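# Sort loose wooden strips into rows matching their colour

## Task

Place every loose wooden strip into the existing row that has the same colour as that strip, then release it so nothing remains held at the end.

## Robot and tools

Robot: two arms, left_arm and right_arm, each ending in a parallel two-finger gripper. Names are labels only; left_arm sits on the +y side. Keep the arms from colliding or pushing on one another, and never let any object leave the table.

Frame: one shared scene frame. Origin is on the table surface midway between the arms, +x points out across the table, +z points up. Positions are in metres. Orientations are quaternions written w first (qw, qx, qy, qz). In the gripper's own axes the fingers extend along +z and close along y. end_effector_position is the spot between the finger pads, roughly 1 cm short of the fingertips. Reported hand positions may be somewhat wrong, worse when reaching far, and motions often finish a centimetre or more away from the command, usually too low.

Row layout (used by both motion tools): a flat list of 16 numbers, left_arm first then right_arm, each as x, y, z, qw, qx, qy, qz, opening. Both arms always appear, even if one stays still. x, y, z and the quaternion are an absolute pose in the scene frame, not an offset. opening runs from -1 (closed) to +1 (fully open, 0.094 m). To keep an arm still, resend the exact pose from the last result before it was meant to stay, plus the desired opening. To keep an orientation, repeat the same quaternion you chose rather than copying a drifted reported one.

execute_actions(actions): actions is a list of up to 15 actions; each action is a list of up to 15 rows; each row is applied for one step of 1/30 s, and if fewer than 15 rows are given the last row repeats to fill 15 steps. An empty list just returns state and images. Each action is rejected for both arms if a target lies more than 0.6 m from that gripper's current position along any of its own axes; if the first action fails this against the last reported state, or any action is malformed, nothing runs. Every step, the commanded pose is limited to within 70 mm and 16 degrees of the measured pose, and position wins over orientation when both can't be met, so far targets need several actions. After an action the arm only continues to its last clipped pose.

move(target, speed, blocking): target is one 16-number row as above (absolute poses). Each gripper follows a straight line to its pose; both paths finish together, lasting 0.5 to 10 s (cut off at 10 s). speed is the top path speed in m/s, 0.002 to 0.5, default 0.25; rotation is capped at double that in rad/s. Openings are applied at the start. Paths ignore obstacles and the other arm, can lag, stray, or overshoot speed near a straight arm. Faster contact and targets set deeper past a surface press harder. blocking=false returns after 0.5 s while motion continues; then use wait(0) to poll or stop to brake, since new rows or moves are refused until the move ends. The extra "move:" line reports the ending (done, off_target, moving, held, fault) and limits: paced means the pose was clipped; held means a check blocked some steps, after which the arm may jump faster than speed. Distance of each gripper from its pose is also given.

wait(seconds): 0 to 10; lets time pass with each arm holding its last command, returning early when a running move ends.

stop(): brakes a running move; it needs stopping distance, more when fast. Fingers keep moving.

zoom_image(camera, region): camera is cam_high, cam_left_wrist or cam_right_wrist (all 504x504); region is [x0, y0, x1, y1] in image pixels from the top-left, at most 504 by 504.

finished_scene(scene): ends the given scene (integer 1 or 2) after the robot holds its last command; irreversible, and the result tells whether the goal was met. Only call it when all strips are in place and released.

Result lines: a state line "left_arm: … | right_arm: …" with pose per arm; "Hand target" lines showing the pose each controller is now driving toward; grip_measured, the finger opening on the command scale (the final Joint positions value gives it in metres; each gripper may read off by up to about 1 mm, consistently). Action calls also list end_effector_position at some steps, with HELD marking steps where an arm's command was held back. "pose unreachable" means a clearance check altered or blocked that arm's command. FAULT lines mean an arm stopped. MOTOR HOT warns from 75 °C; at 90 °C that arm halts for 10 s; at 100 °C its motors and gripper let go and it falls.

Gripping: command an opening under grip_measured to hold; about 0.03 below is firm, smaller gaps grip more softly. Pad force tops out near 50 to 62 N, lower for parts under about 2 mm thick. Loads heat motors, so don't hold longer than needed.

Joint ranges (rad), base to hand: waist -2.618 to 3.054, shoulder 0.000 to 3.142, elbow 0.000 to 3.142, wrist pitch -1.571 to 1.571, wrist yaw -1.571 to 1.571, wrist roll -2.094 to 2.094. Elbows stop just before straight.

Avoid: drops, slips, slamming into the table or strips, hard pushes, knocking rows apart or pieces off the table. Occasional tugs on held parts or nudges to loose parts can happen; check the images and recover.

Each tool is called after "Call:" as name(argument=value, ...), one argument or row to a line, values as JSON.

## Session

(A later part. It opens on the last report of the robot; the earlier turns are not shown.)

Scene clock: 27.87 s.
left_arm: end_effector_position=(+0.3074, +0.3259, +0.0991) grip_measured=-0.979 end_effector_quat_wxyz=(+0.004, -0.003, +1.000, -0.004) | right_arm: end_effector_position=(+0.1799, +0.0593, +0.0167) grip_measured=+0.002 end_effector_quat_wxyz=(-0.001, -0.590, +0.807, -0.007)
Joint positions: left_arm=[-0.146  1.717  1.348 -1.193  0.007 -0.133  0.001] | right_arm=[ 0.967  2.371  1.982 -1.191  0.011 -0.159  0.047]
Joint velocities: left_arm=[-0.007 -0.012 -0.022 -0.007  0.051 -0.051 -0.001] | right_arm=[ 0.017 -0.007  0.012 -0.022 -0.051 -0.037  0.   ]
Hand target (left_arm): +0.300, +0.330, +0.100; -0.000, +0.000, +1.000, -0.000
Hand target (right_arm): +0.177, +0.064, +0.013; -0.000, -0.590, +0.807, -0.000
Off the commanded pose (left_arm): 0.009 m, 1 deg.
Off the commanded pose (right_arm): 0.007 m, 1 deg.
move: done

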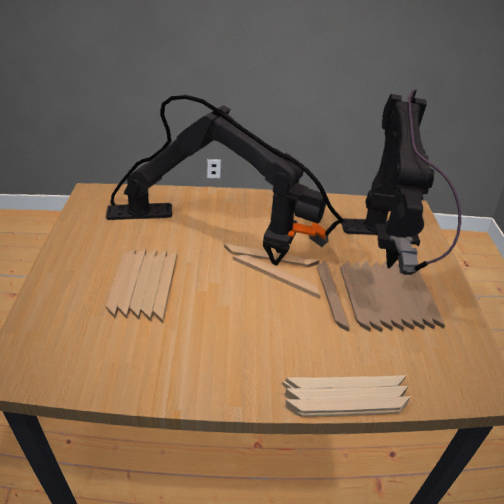

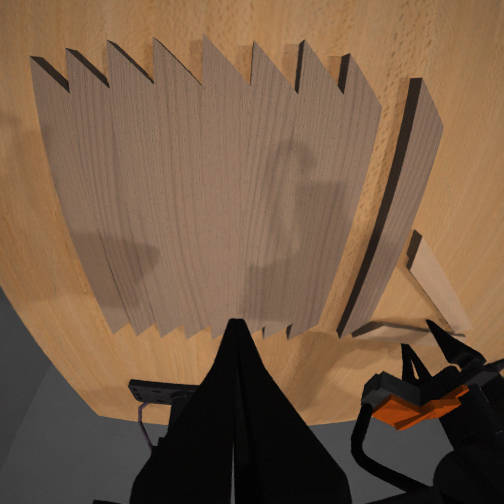

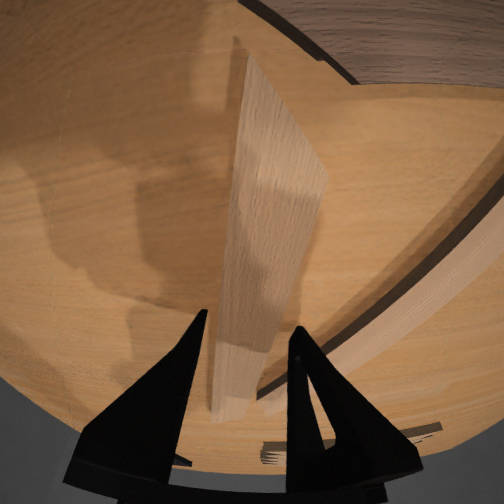

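Call:
move(
  target=[0.3,0.33,0.1,0,0,1,0,-1,0.177,0.064,0.005,0,-0.59,0.807,0,0],
  speed=0.05,
)

Call:
move(
  target=[0.3,0.33,0.1,0,0,1,0,-1,0.177,0.064,0.005,0,-0.59,0.807,0,-0.55],
)

Call:
move(
  target=[0.3,0.33,0.1,0,0,1,0,-1,0.177,0.064,0.07,0,-0.59,0.807,0,-0.55],
  speed=0.1,
)

Call:
move(
  target=[0.3,0.33,0.1,0,0,1,0,-1,0.32,-0.15,0.045,0,0.04,1,0,-0.55],
)

Scene clock: 29.23 s.
left_arm: end_effector_position=(+0.3074, +0.3259, +0.0991) grip_measured=-0.979 end_effector_quat_wxyz=(+0.004, -0.003, +1.000, -0.004) | right_arm: end_effector_position=(+0.1800, +0.0596, +0.0128) grip_measured=+0.001 end_effector_quat_wxyz=(+0.000, -0.590, +0.808, -0.006)
Joint positions: left_arm=[-0.146  1.717  1.348 -1.193  0.007 -0.133  0.001] | right_arm=[ 0.967  2.371  1.967 -1.171  0.011 -0.159  0.047]
Joint velocities: left_arm=[-0.007 -0.002 -0.002 -0.066 -0.022  0.037 -0.001] | right_arm=[ 0.012  0.002 -0.007  0.095  0.022 -0.007 -0.   ]
Hand target (left_arm): +0.300, +0.330, +0.100; -0.000, +0.000, +1.000, -0.000
Hand target (right_arm): +0.177, +0.064, +0.005; -0.000, -0.590, +0.807, -0.000
Off the commanded pose (left_arm): 0.009 m, 1 deg.
Off the commanded pose (right_arm): 0.009 m, 1 deg.
move: done

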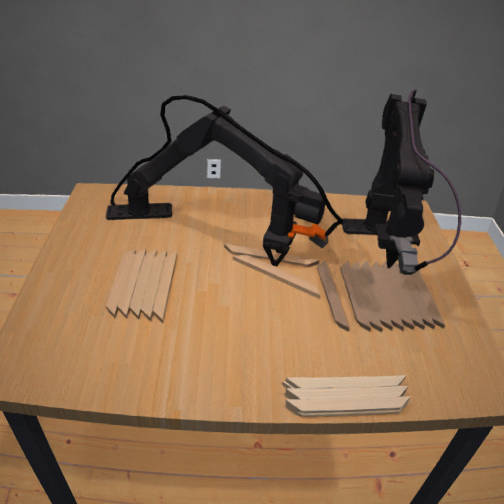

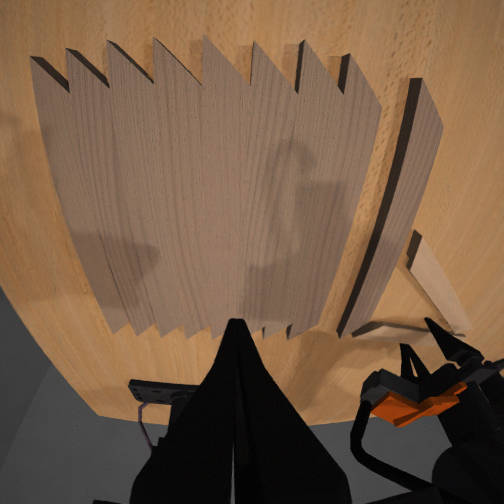

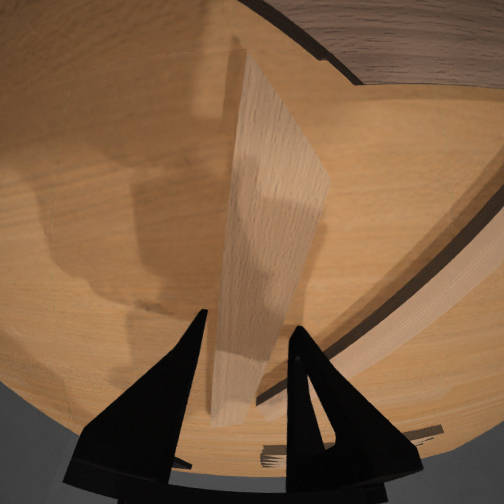

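Scene clock: 29.93 s.
left_arm: end_effector_position=(+0.3074, +0.3259, +0.0991) grip_measured=-0.979 end_effector_quat_wxyz=(+0.004, -0.003, +1.000, -0.004) | right_arm: end_effector_position=(+0.1802, +0.0596, +0.0128) grip_measured=-0.429 end_effector_quat_wxyz=(+0.001, -0.590, +0.808, -0.006)
Joint positions: left_arm=[-0.146  1.717  1.348 -1.193  0.007 -0.133  0.001] | right_arm=[ 0.967  2.371  1.967 -1.171  0.012 -0.158  0.027]
Joint velocities: left_arm=[ 0.002  0.022 -0.007 -0.051  0.022  0.066 -0.001] | right_arm=[ 0.032 -0.007 -0.007 -0.081  0.022  0.051  0.   ]
Hand target (left_arm): +0.300, +0.330, +0.100; -0.000, +0.000, +1.000, -0.000
Hand target (right_arm): +0.177, +0.064, +0.005; -0.000, -0.590, +0.807, -0.000
Off the commanded pose (left_arm): 0.009 m, 1 deg.
Off the commanded pose (right_arm): 0.009 m, 1 deg.
move: done

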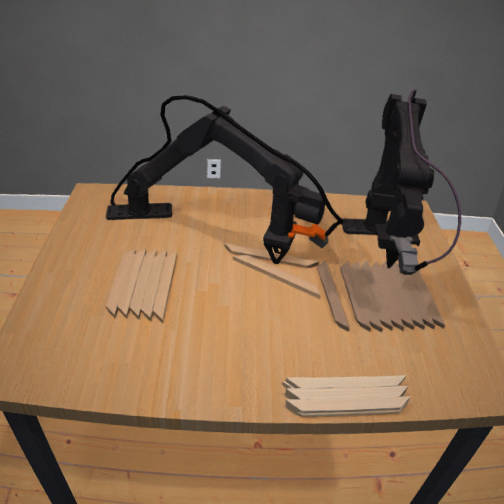

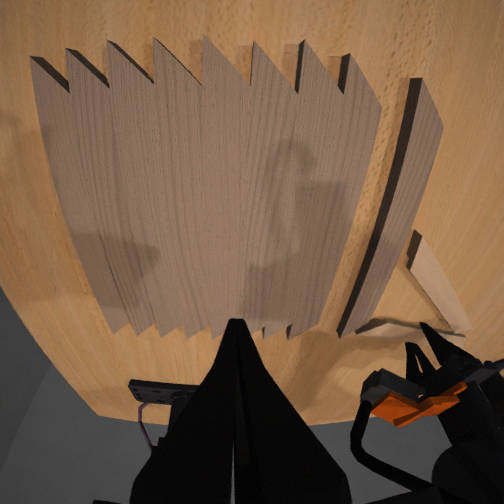

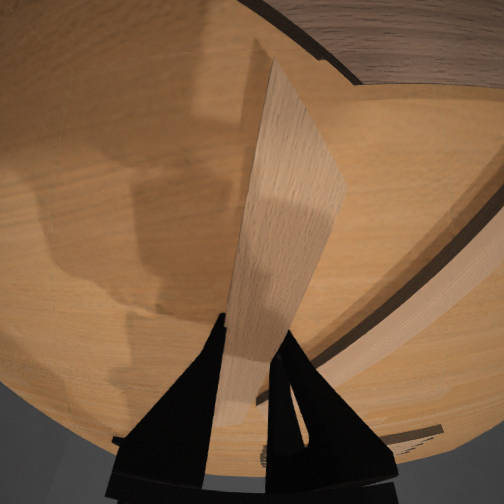

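Scene clock: 31.10 s.
left_arm: end_effector_position=(+0.3074, +0.3259, +0.0991) grip_measured=-0.979 end_effector_quat_wxyz=(+0.004, -0.003, +1.000, -0.004) | right_arm: end_effector_position=(+0.1790, +0.0574, +0.0584) grip_measured=-0.429 end_effector_quat_wxyz=(-0.010, -0.590, +0.808, -0.012)
Joint positions: left_arm=[-0.146  1.717  1.348 -1.193  0.007 -0.133  0.001] | right_arm=[ 0.967  2.371  2.148 -1.376  0.012 -0.158  0.027]
Joint velocities: left_arm=[ 0.007 -0.007 -0.002 -0.037 -0.007 -0.051 -0.   ] | right_arm=[ 0.012  0.002 -0.002 -0.066 -0.066 -0.081 -0.001]
Hand target (left_arm): +0.300, +0.330, +0.100; -0.000, +0.000, +1.000, -0.000
Hand target (right_arm): +0.177, +0.064, +0.070; +0.000, -0.590, +0.807, +0.000
Off the commanded pose (left_arm): 0.009 m, 1 deg.
Off the commanded pose (right_arm): 0.014 m, 2 deg.
move: off_target (right_arm)

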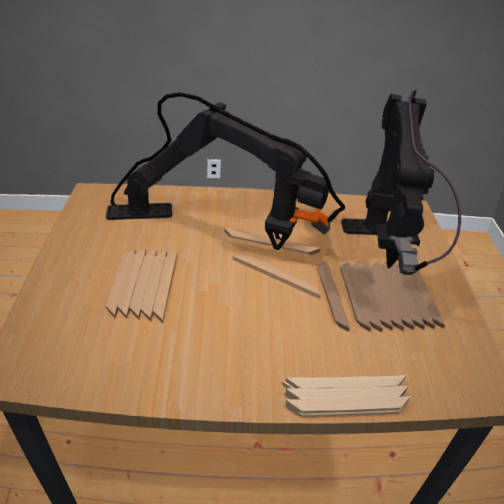

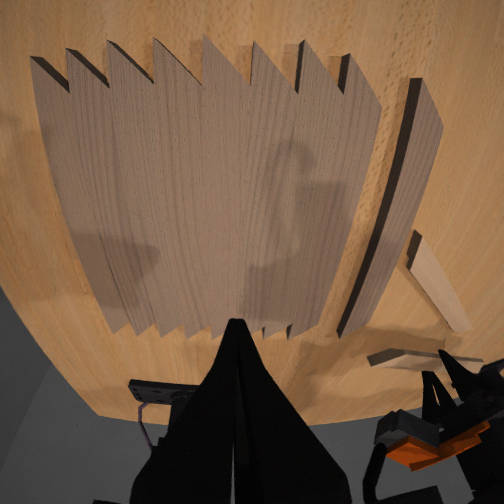

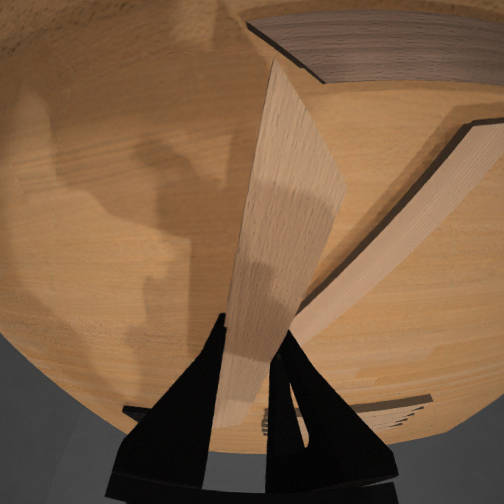

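Scene clock: 34.87 s.
left_arm: end_effector_position=(+0.3074, +0.3259, +0.0991) grip_measured=-0.979 end_effector_quat_wxyz=(+0.004, -0.003, +1.000, -0.004) | right_arm: end_effector_position=(+0.3211, -0.1523, +0.0309) grip_measured=-0.427 end_effector_quat_wxyz=(-0.014, +0.040, +0.999, -0.011)
Joint positions: left_arm=[-0.146  1.717  1.348 -1.193  0.007 -0.133  0.001] | right_arm=[ 0.376  2.146  1.661 -1.122  0.004  0.591  0.027]
Joint velocities: left_arm=[ 0.002 -0.012  0.002  0.007 -0.022 -0.022 -0.   ] | right_arm=[-0.017 -0.022 -0.012 -0.081 -0.022  0.037 -0.002]
Hand target (left_arm): +0.300, +0.330, +0.100; -0.000, +0.000, +1.000, -0.000
Hand target (right_arm): +0.319, -0.150, +0.045; -0.006, +0.040, +0.999, -0.002
Off the commanded pose (left_arm): 0.009 m, 1 deg.
Off the commanded pose (right_arm): 0.014 m, 2 deg.
move: off_target (right_arm)

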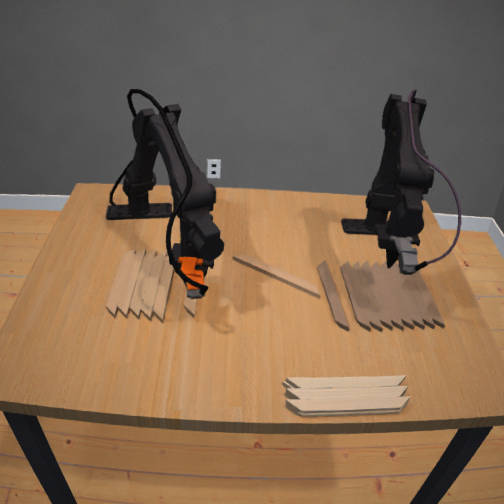

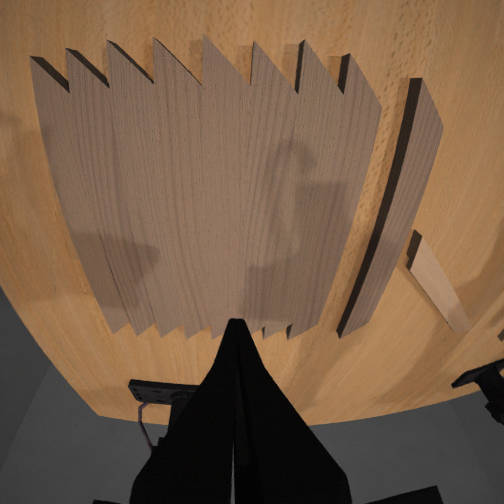

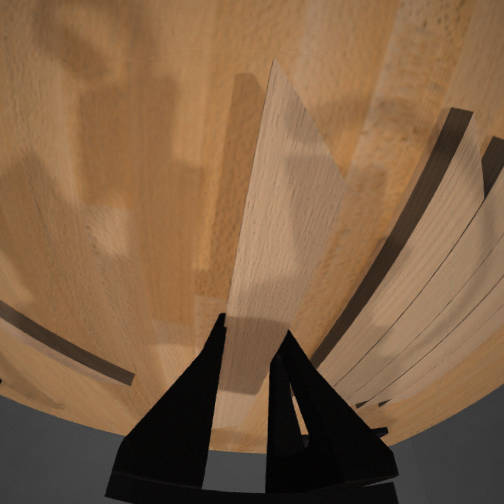

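Call:
move(
  target=[0.3,0.33,0.1,0,0,1,0,-1,0.318,-0.163,0.02,0,0.02,1,0,-0.55],
  speed=0.05,
)

Call:
move(
  target=[0.275,0.08,0.05,0,0.887,0.462,0,0.3,0.318,-0.163,0.02,0,0.02,1,0,-0.15],
  speed=0.4,
)

Scene clock: 36.60 s.
left_arm: end_effector_position=(+0.3074, +0.3259, +0.0991) grip_measured=-0.979 end_effector_quat_wxyz=(+0.004, -0.003, +1.000, -0.004) | right_arm: end_effector_position=(+0.3114, -0.1617, +0.0116) grip_measured=-0.427 end_effector_quat_wxyz=(-0.018, +0.018, +1.000, -0.012)
Joint positions: left_arm=[-0.146  1.717  1.348 -1.193  0.007 -0.133  0.001] | right_arm=[ 0.366  2.124  1.547 -1.036  0.003  0.538  0.027]
Joint velocities: left_arm=[-0.002 -0.012 -0.012 -0.051  0.007 -0.051  0.   ] | right_arm=[ 0.002 -0.022 -0.022 -0.007 -0.066  0.051  0.001]
Hand target (left_arm): +0.300, +0.330, +0.100; -0.000, +0.000, +1.000, -0.000
Hand target (right_arm): +0.318, -0.163, +0.020; -0.000, +0.020, +1.000, -0.000
Off the commanded pose (left_arm): 0.009 m, 1 deg.
Off the commanded pose (right_arm): 0.011 m, 2 deg.
move: off_target (right_arm)

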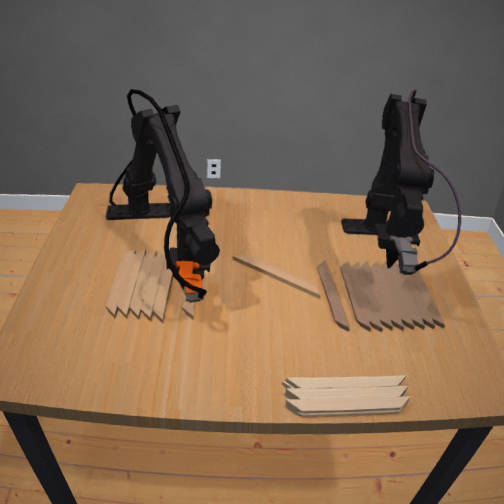

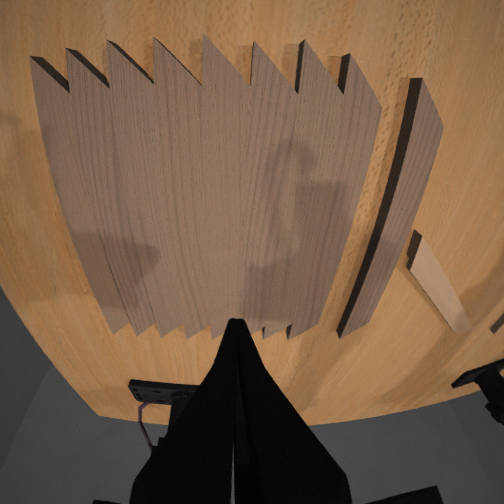

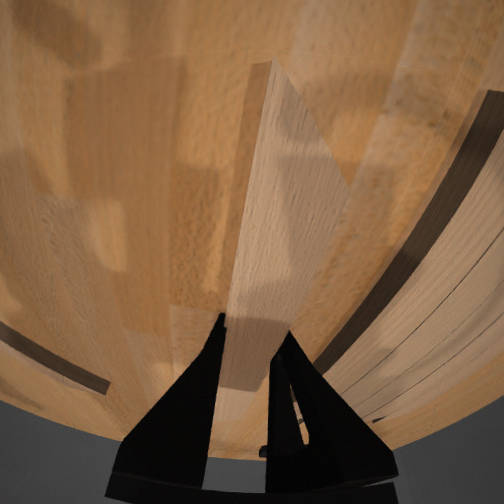

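Scene clock: 39.97 s.
left_arm: end_effector_position=(+0.2761, +0.0879, +0.0462) grip_measured=+0.299 end_effector_quat_wxyz=(-0.007, +0.882, +0.470, +0.006) | right_arm: end_effector_position=(+0.3112, -0.1623, +0.0116) grip_measured=-0.152 end_effector_quat_wxyz=(-0.019, +0.017, +1.000, -0.012)
Joint positions: left_arm=[-0.815  2.08   1.622 -1.123 -0.016  1.365  0.061] | right_arm=[ 0.365  2.124  1.547 -1.038  0.002  0.535  0.04 ]
Joint velocities: left_arm=[-0.017 -0.002  0.007 -0.022 -0.037 -0.022 -0.   ] | right_arm=[-0.022 -0.002 -0.002  0.037  0.051  0.007  0.   ]
Hand target (left_arm): +0.279, +0.081, +0.049; -0.002, +0.887, +0.462, +0.007
Hand target (right_arm): +0.318, -0.163, +0.020; -0.000, +0.020, +1.000, -0.000
Off the commanded pose (left_arm): 0.009 m, 2 deg.
Off the commanded pose (right_arm): 0.011 m, 3 deg.
move: off_target (right_arm)

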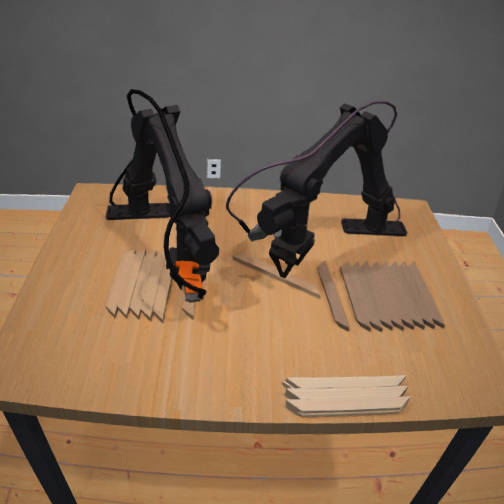

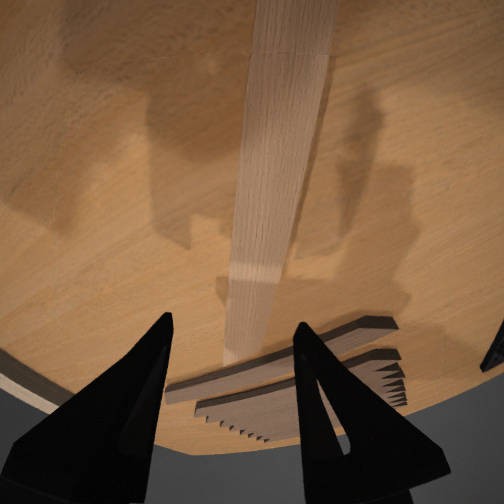

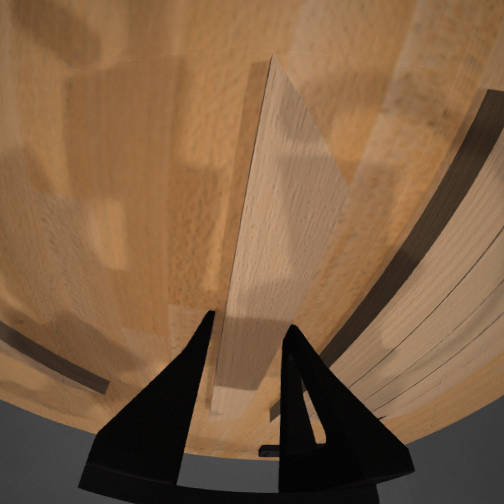

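Call:
move(
  target=[0.263,0.088,0.008,0,0.917,0.399,0,0.4,0.31,-0.17,0.08,0,0.02,1,0,-0.15],
  speed=0.07,
)

Call:
move(
  target=[0.263,0.088,0.008,0,0.917,0.399,0,-0.55,0.25,-0.3,0.1,0,0.02,1,0,0.3],
)

Call:
move(
  target=[0.263,0.088,0.06,0,0.917,0.399,0,-0.55,0.25,-0.3,0.1,0,0.02,1,0,0.3],
  speed=0.1,
)

Call:
move(
  target=[0.27,0.0,0.04,0,0,1,0,-0.55,0.25,-0.3,0.1,0,0.02,1,0,0.3],
  speed=0.4,
)

Call:
move(
  target=[0.27,0.0,0.012,0,0,1,0,-0.55,0.25,-0.3,0.1,0,0.02,1,0,0.3],
  speed=0.05,
)

Scene clock: 42.77 s.
left_arm: end_effector_position=(+0.2691, +0.0909, +0.0119) grip_measured=+0.399 end_effector_quat_wxyz=(-0.002, +0.913, +0.409, +0.008) | right_arm: end_effector_position=(+0.3020, -0.1706, +0.0604) grip_measured=-0.151 end_effector_quat_wxyz=(-0.023, +0.019, +0.999, -0.014)
Joint positions: left_arm=[-0.823  2.08   1.48  -0.969 -0.016  1.495  0.066] | right_arm=[ 0.357  2.039  1.616 -1.201  0.002  0.53   0.04 ]
Joint velocities: left_arm=[ 0.007 -0.007 -0.027 -0.051  0.007  0.051 -0.   ] | right_arm=[ 0.002 -0.007 -0.002 -0.066 -0.037 -0.066 -0.   ]
Hand target (left_arm): +0.263, +0.088, +0.008; -0.000, +0.917, +0.399, +0.000
Hand target (right_arm): +0.310, -0.170, +0.080; -0.000, +0.020, +1.000, -0.000
Off the commanded pose (left_arm): 0.008 m, 2 deg.
Off the commanded pose (right_arm): 0.021 m, 3 deg.
move: off_target (right_arm)

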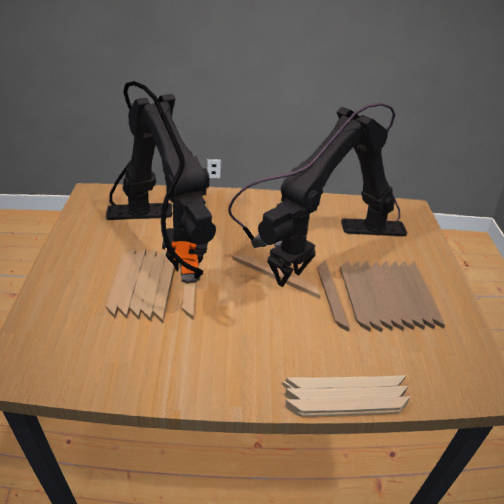

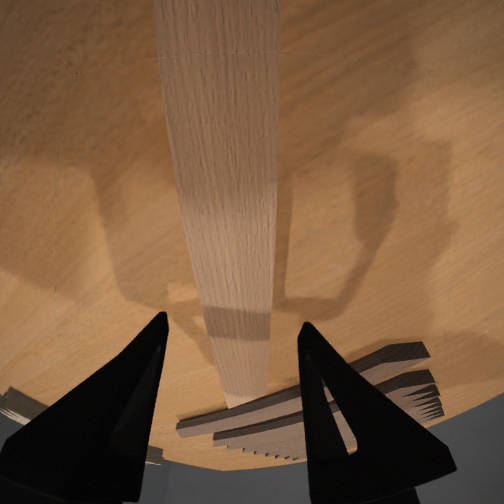

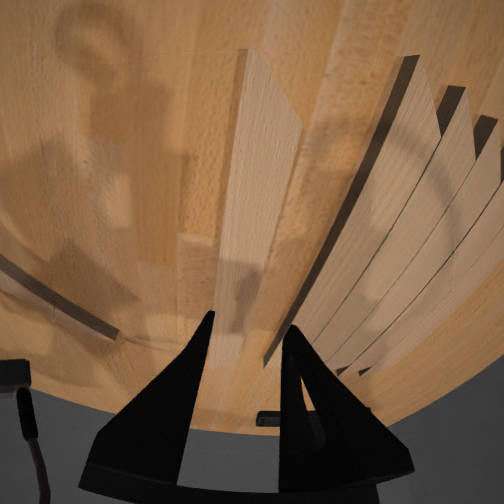

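Scene clock: 43.97 s.
left_arm: end_effector_position=(+0.2693, +0.0909, +0.0119) grip_measured=-0.431 end_effector_quat_wxyz=(-0.001, +0.913, +0.408, +0.008) | right_arm: end_effector_position=(+0.2512, -0.2993, +0.0941) grip_measured=+0.298 end_effector_quat_wxyz=(-0.013, +0.023, +1.000, -0.004)
Joint positions: left_arm=[-0.823  2.08   1.48  -0.968 -0.016  1.497  0.027] | right_arm=[ 0.035  1.647  1.25  -1.201  0.003  0.216  0.061]
Joint velocities: left_arm=[ 0.002  0.002  0.002 -0.022 -0.051  0.037 -0.001] | right_arm=[ 0.007  0.002 -0.017  0.037 -0.037 -0.095 -0.002]
Hand target (left_arm): +0.263, +0.088, +0.008; -0.000, +0.917, +0.399, +0.000
Hand target (right_arm): +0.249, -0.300, +0.100; -0.004, +0.020, +1.000, +0.001
Off the commanded pose (left_arm): 0.008 m, 1 deg.
Off the commanded pose (right_arm): 0.006 m, 2 deg.
move: done

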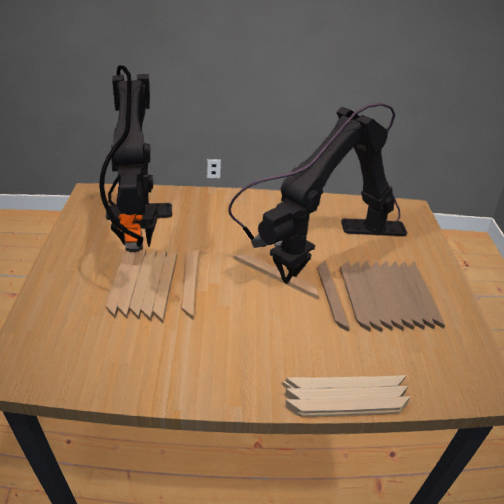

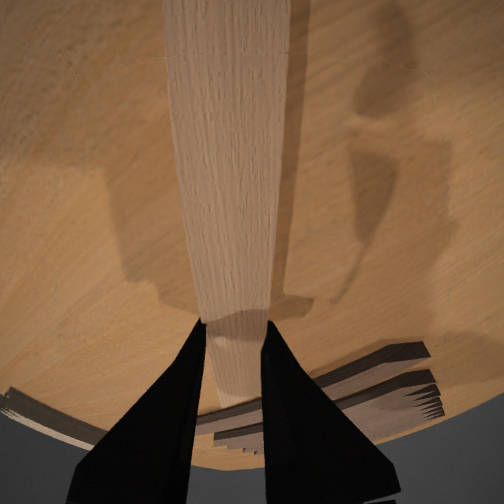

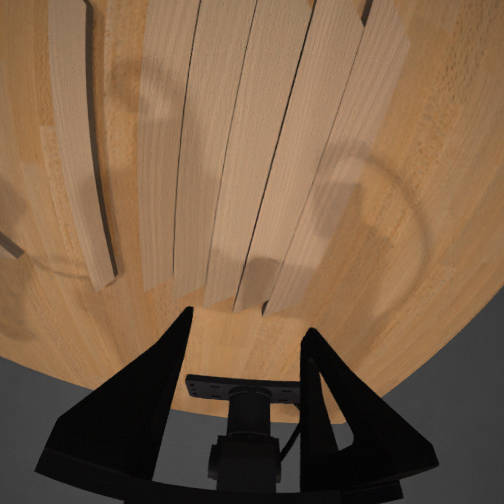

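Scene clock: 45.03 s.
left_arm: end_effector_position=(+0.2654, +0.0949, +0.0459) grip_measured=-0.431 end_effector_quat_wxyz=(-0.014, +0.913, +0.408, +0.004) | right_arm: end_effector_position=(+0.2512, -0.2993, +0.0941) grip_measured=+0.298 end_effector_quat_wxyz=(-0.013, +0.021, +1.000, -0.004)
Joint positions: left_arm=[-0.823  2.045  1.567 -1.117 -0.016  1.497  0.027] | right_arm=[ 0.035  1.647  1.25  -1.201  0.003  0.213  0.061]
Joint velocities: left_arm=[-0.002 -0.007 -0.012  0.007  0.037 -0.037  0.   ] | right_arm=[-0.032  0.007 -0.002 -0.007  0.066  0.007  0.001]
Hand target (left_arm): +0.263, +0.088, +0.060; -0.000, +0.917, +0.399, +0.000
Hand target (right_arm): +0.250, -0.300, +0.100; -0.000, +0.020, +1.000, -0.000
Off the commanded pose (left_arm): 0.016 m, 2 deg.
Off the commanded pose (right_arm): 0.006 m, 2 deg.
move: off_target (left_arm)

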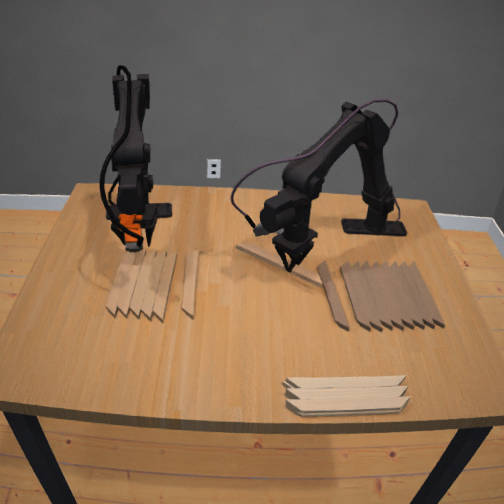

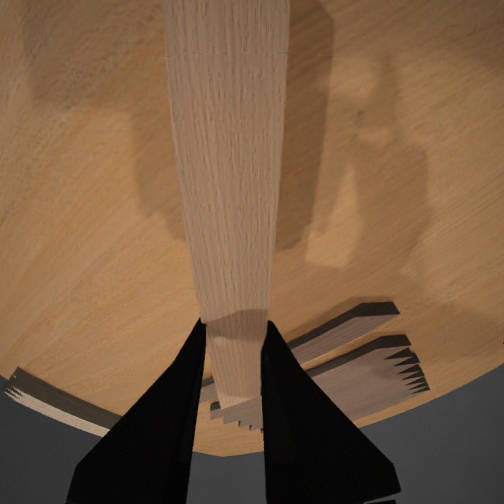

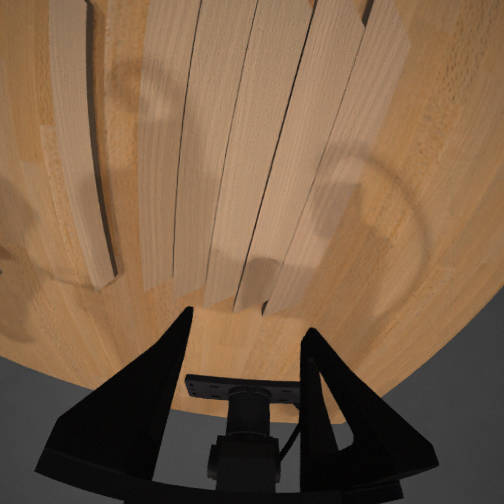

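Scene clock: 48.80 s.
left_arm: end_effector_position=(+0.2703, +0.0037, +0.0344) grip_measured=-0.435 end_effector_quat_wxyz=(-0.001, +0.005, +1.000, +0.002) | right_arm: end_effector_position=(+0.2512, -0.2993, +0.0941) grip_measured=+0.298 end_effector_quat_wxyz=(-0.013, +0.021, +1.000, -0.004)
Joint positions: left_arm=[-0.949  2.334  1.989 -1.229 -0.001 -0.922  0.027] | right_arm=[ 0.035  1.647  1.25  -1.201  0.003  0.213  0.061]
Joint velocities: left_arm=[ 0.002 -0.012 -0.017  0.022 -0.007 -0.051  0.   ] | right_arm=[ 0.017 -0.002 -0.017 -0.125  0.022  0.066  0.   ]
Hand target (left_arm): +0.272, +0.000, +0.039; +0.002, +0.000, +1.000, +0.000
Hand target (right_arm): +0.250, -0.300, +0.100; -0.000, +0.020, +1.000, -0.000
Off the commanded pose (left_arm): 0.007 m, 1 deg.
Off the commanded pose (right_arm): 0.006 m, 2 deg.
move: done

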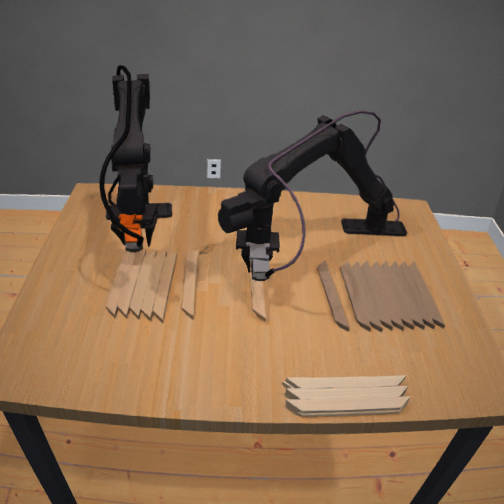

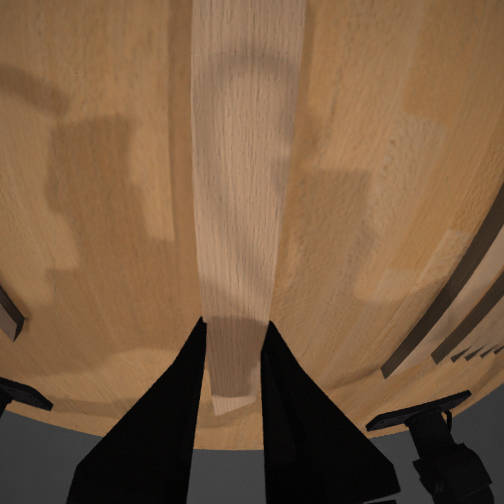

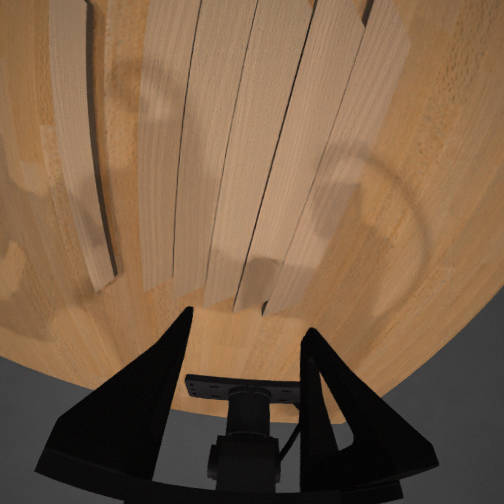

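Scene clock: 49.67 s.
left_arm: end_effector_position=(+0.2716, +0.0012, +0.0193) grip_measured=-0.435 end_effector_quat_wxyz=(+0.001, +0.003, +1.000, -0.002) | right_arm: end_effector_position=(+0.2512, -0.2993, +0.0941) grip_measured=+0.298 end_effector_quat_wxyz=(-0.013, +0.021, +1.000, -0.004)
Joint positions: left_arm=[-0.949  2.349  1.953 -1.172  0.001 -0.926  0.027] | right_arm=[ 0.035  1.647  1.25  -1.201  0.003  0.213  0.061]
Joint velocities: left_arm=[-0.007  0.002  0.002  0.022 -0.037 -0.022 -0.   ] | right_arm=[ 0.007  0.007  0.007 -0.007 -0.081 -0.022 -0.001]
Hand target (left_arm): +0.270, +0.000, +0.012; -0.000, +0.000, +1.000, +0.000
Hand target (right_arm): +0.250, -0.300, +0.100; -0.000, +0.020, +1.000, -0.000
Off the commanded pose (left_arm): 0.008 m, 0 deg.
Off the commanded pose (right_arm): 0.006 m, 2 deg.
move: done

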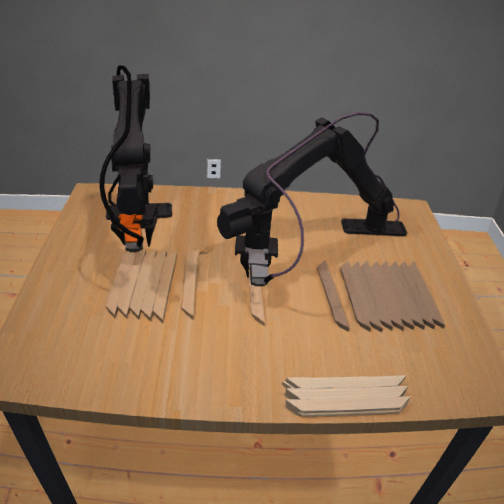

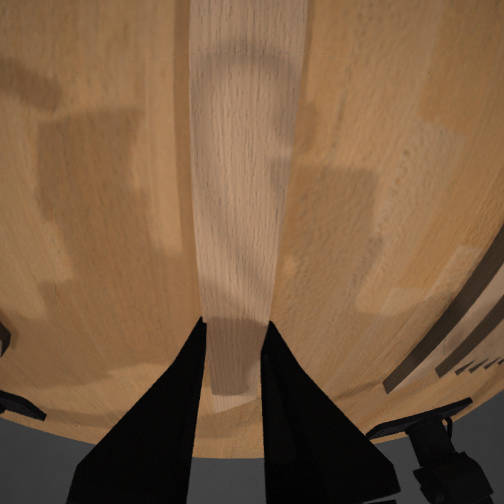

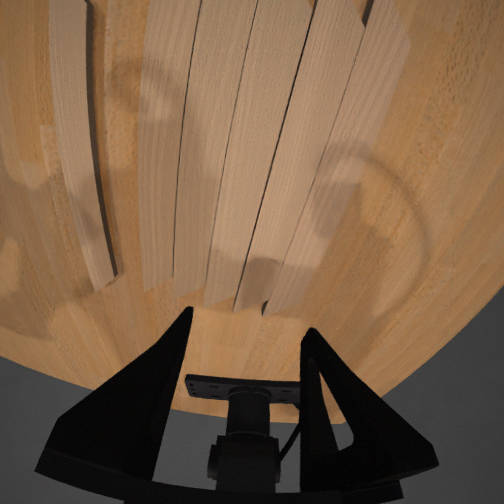

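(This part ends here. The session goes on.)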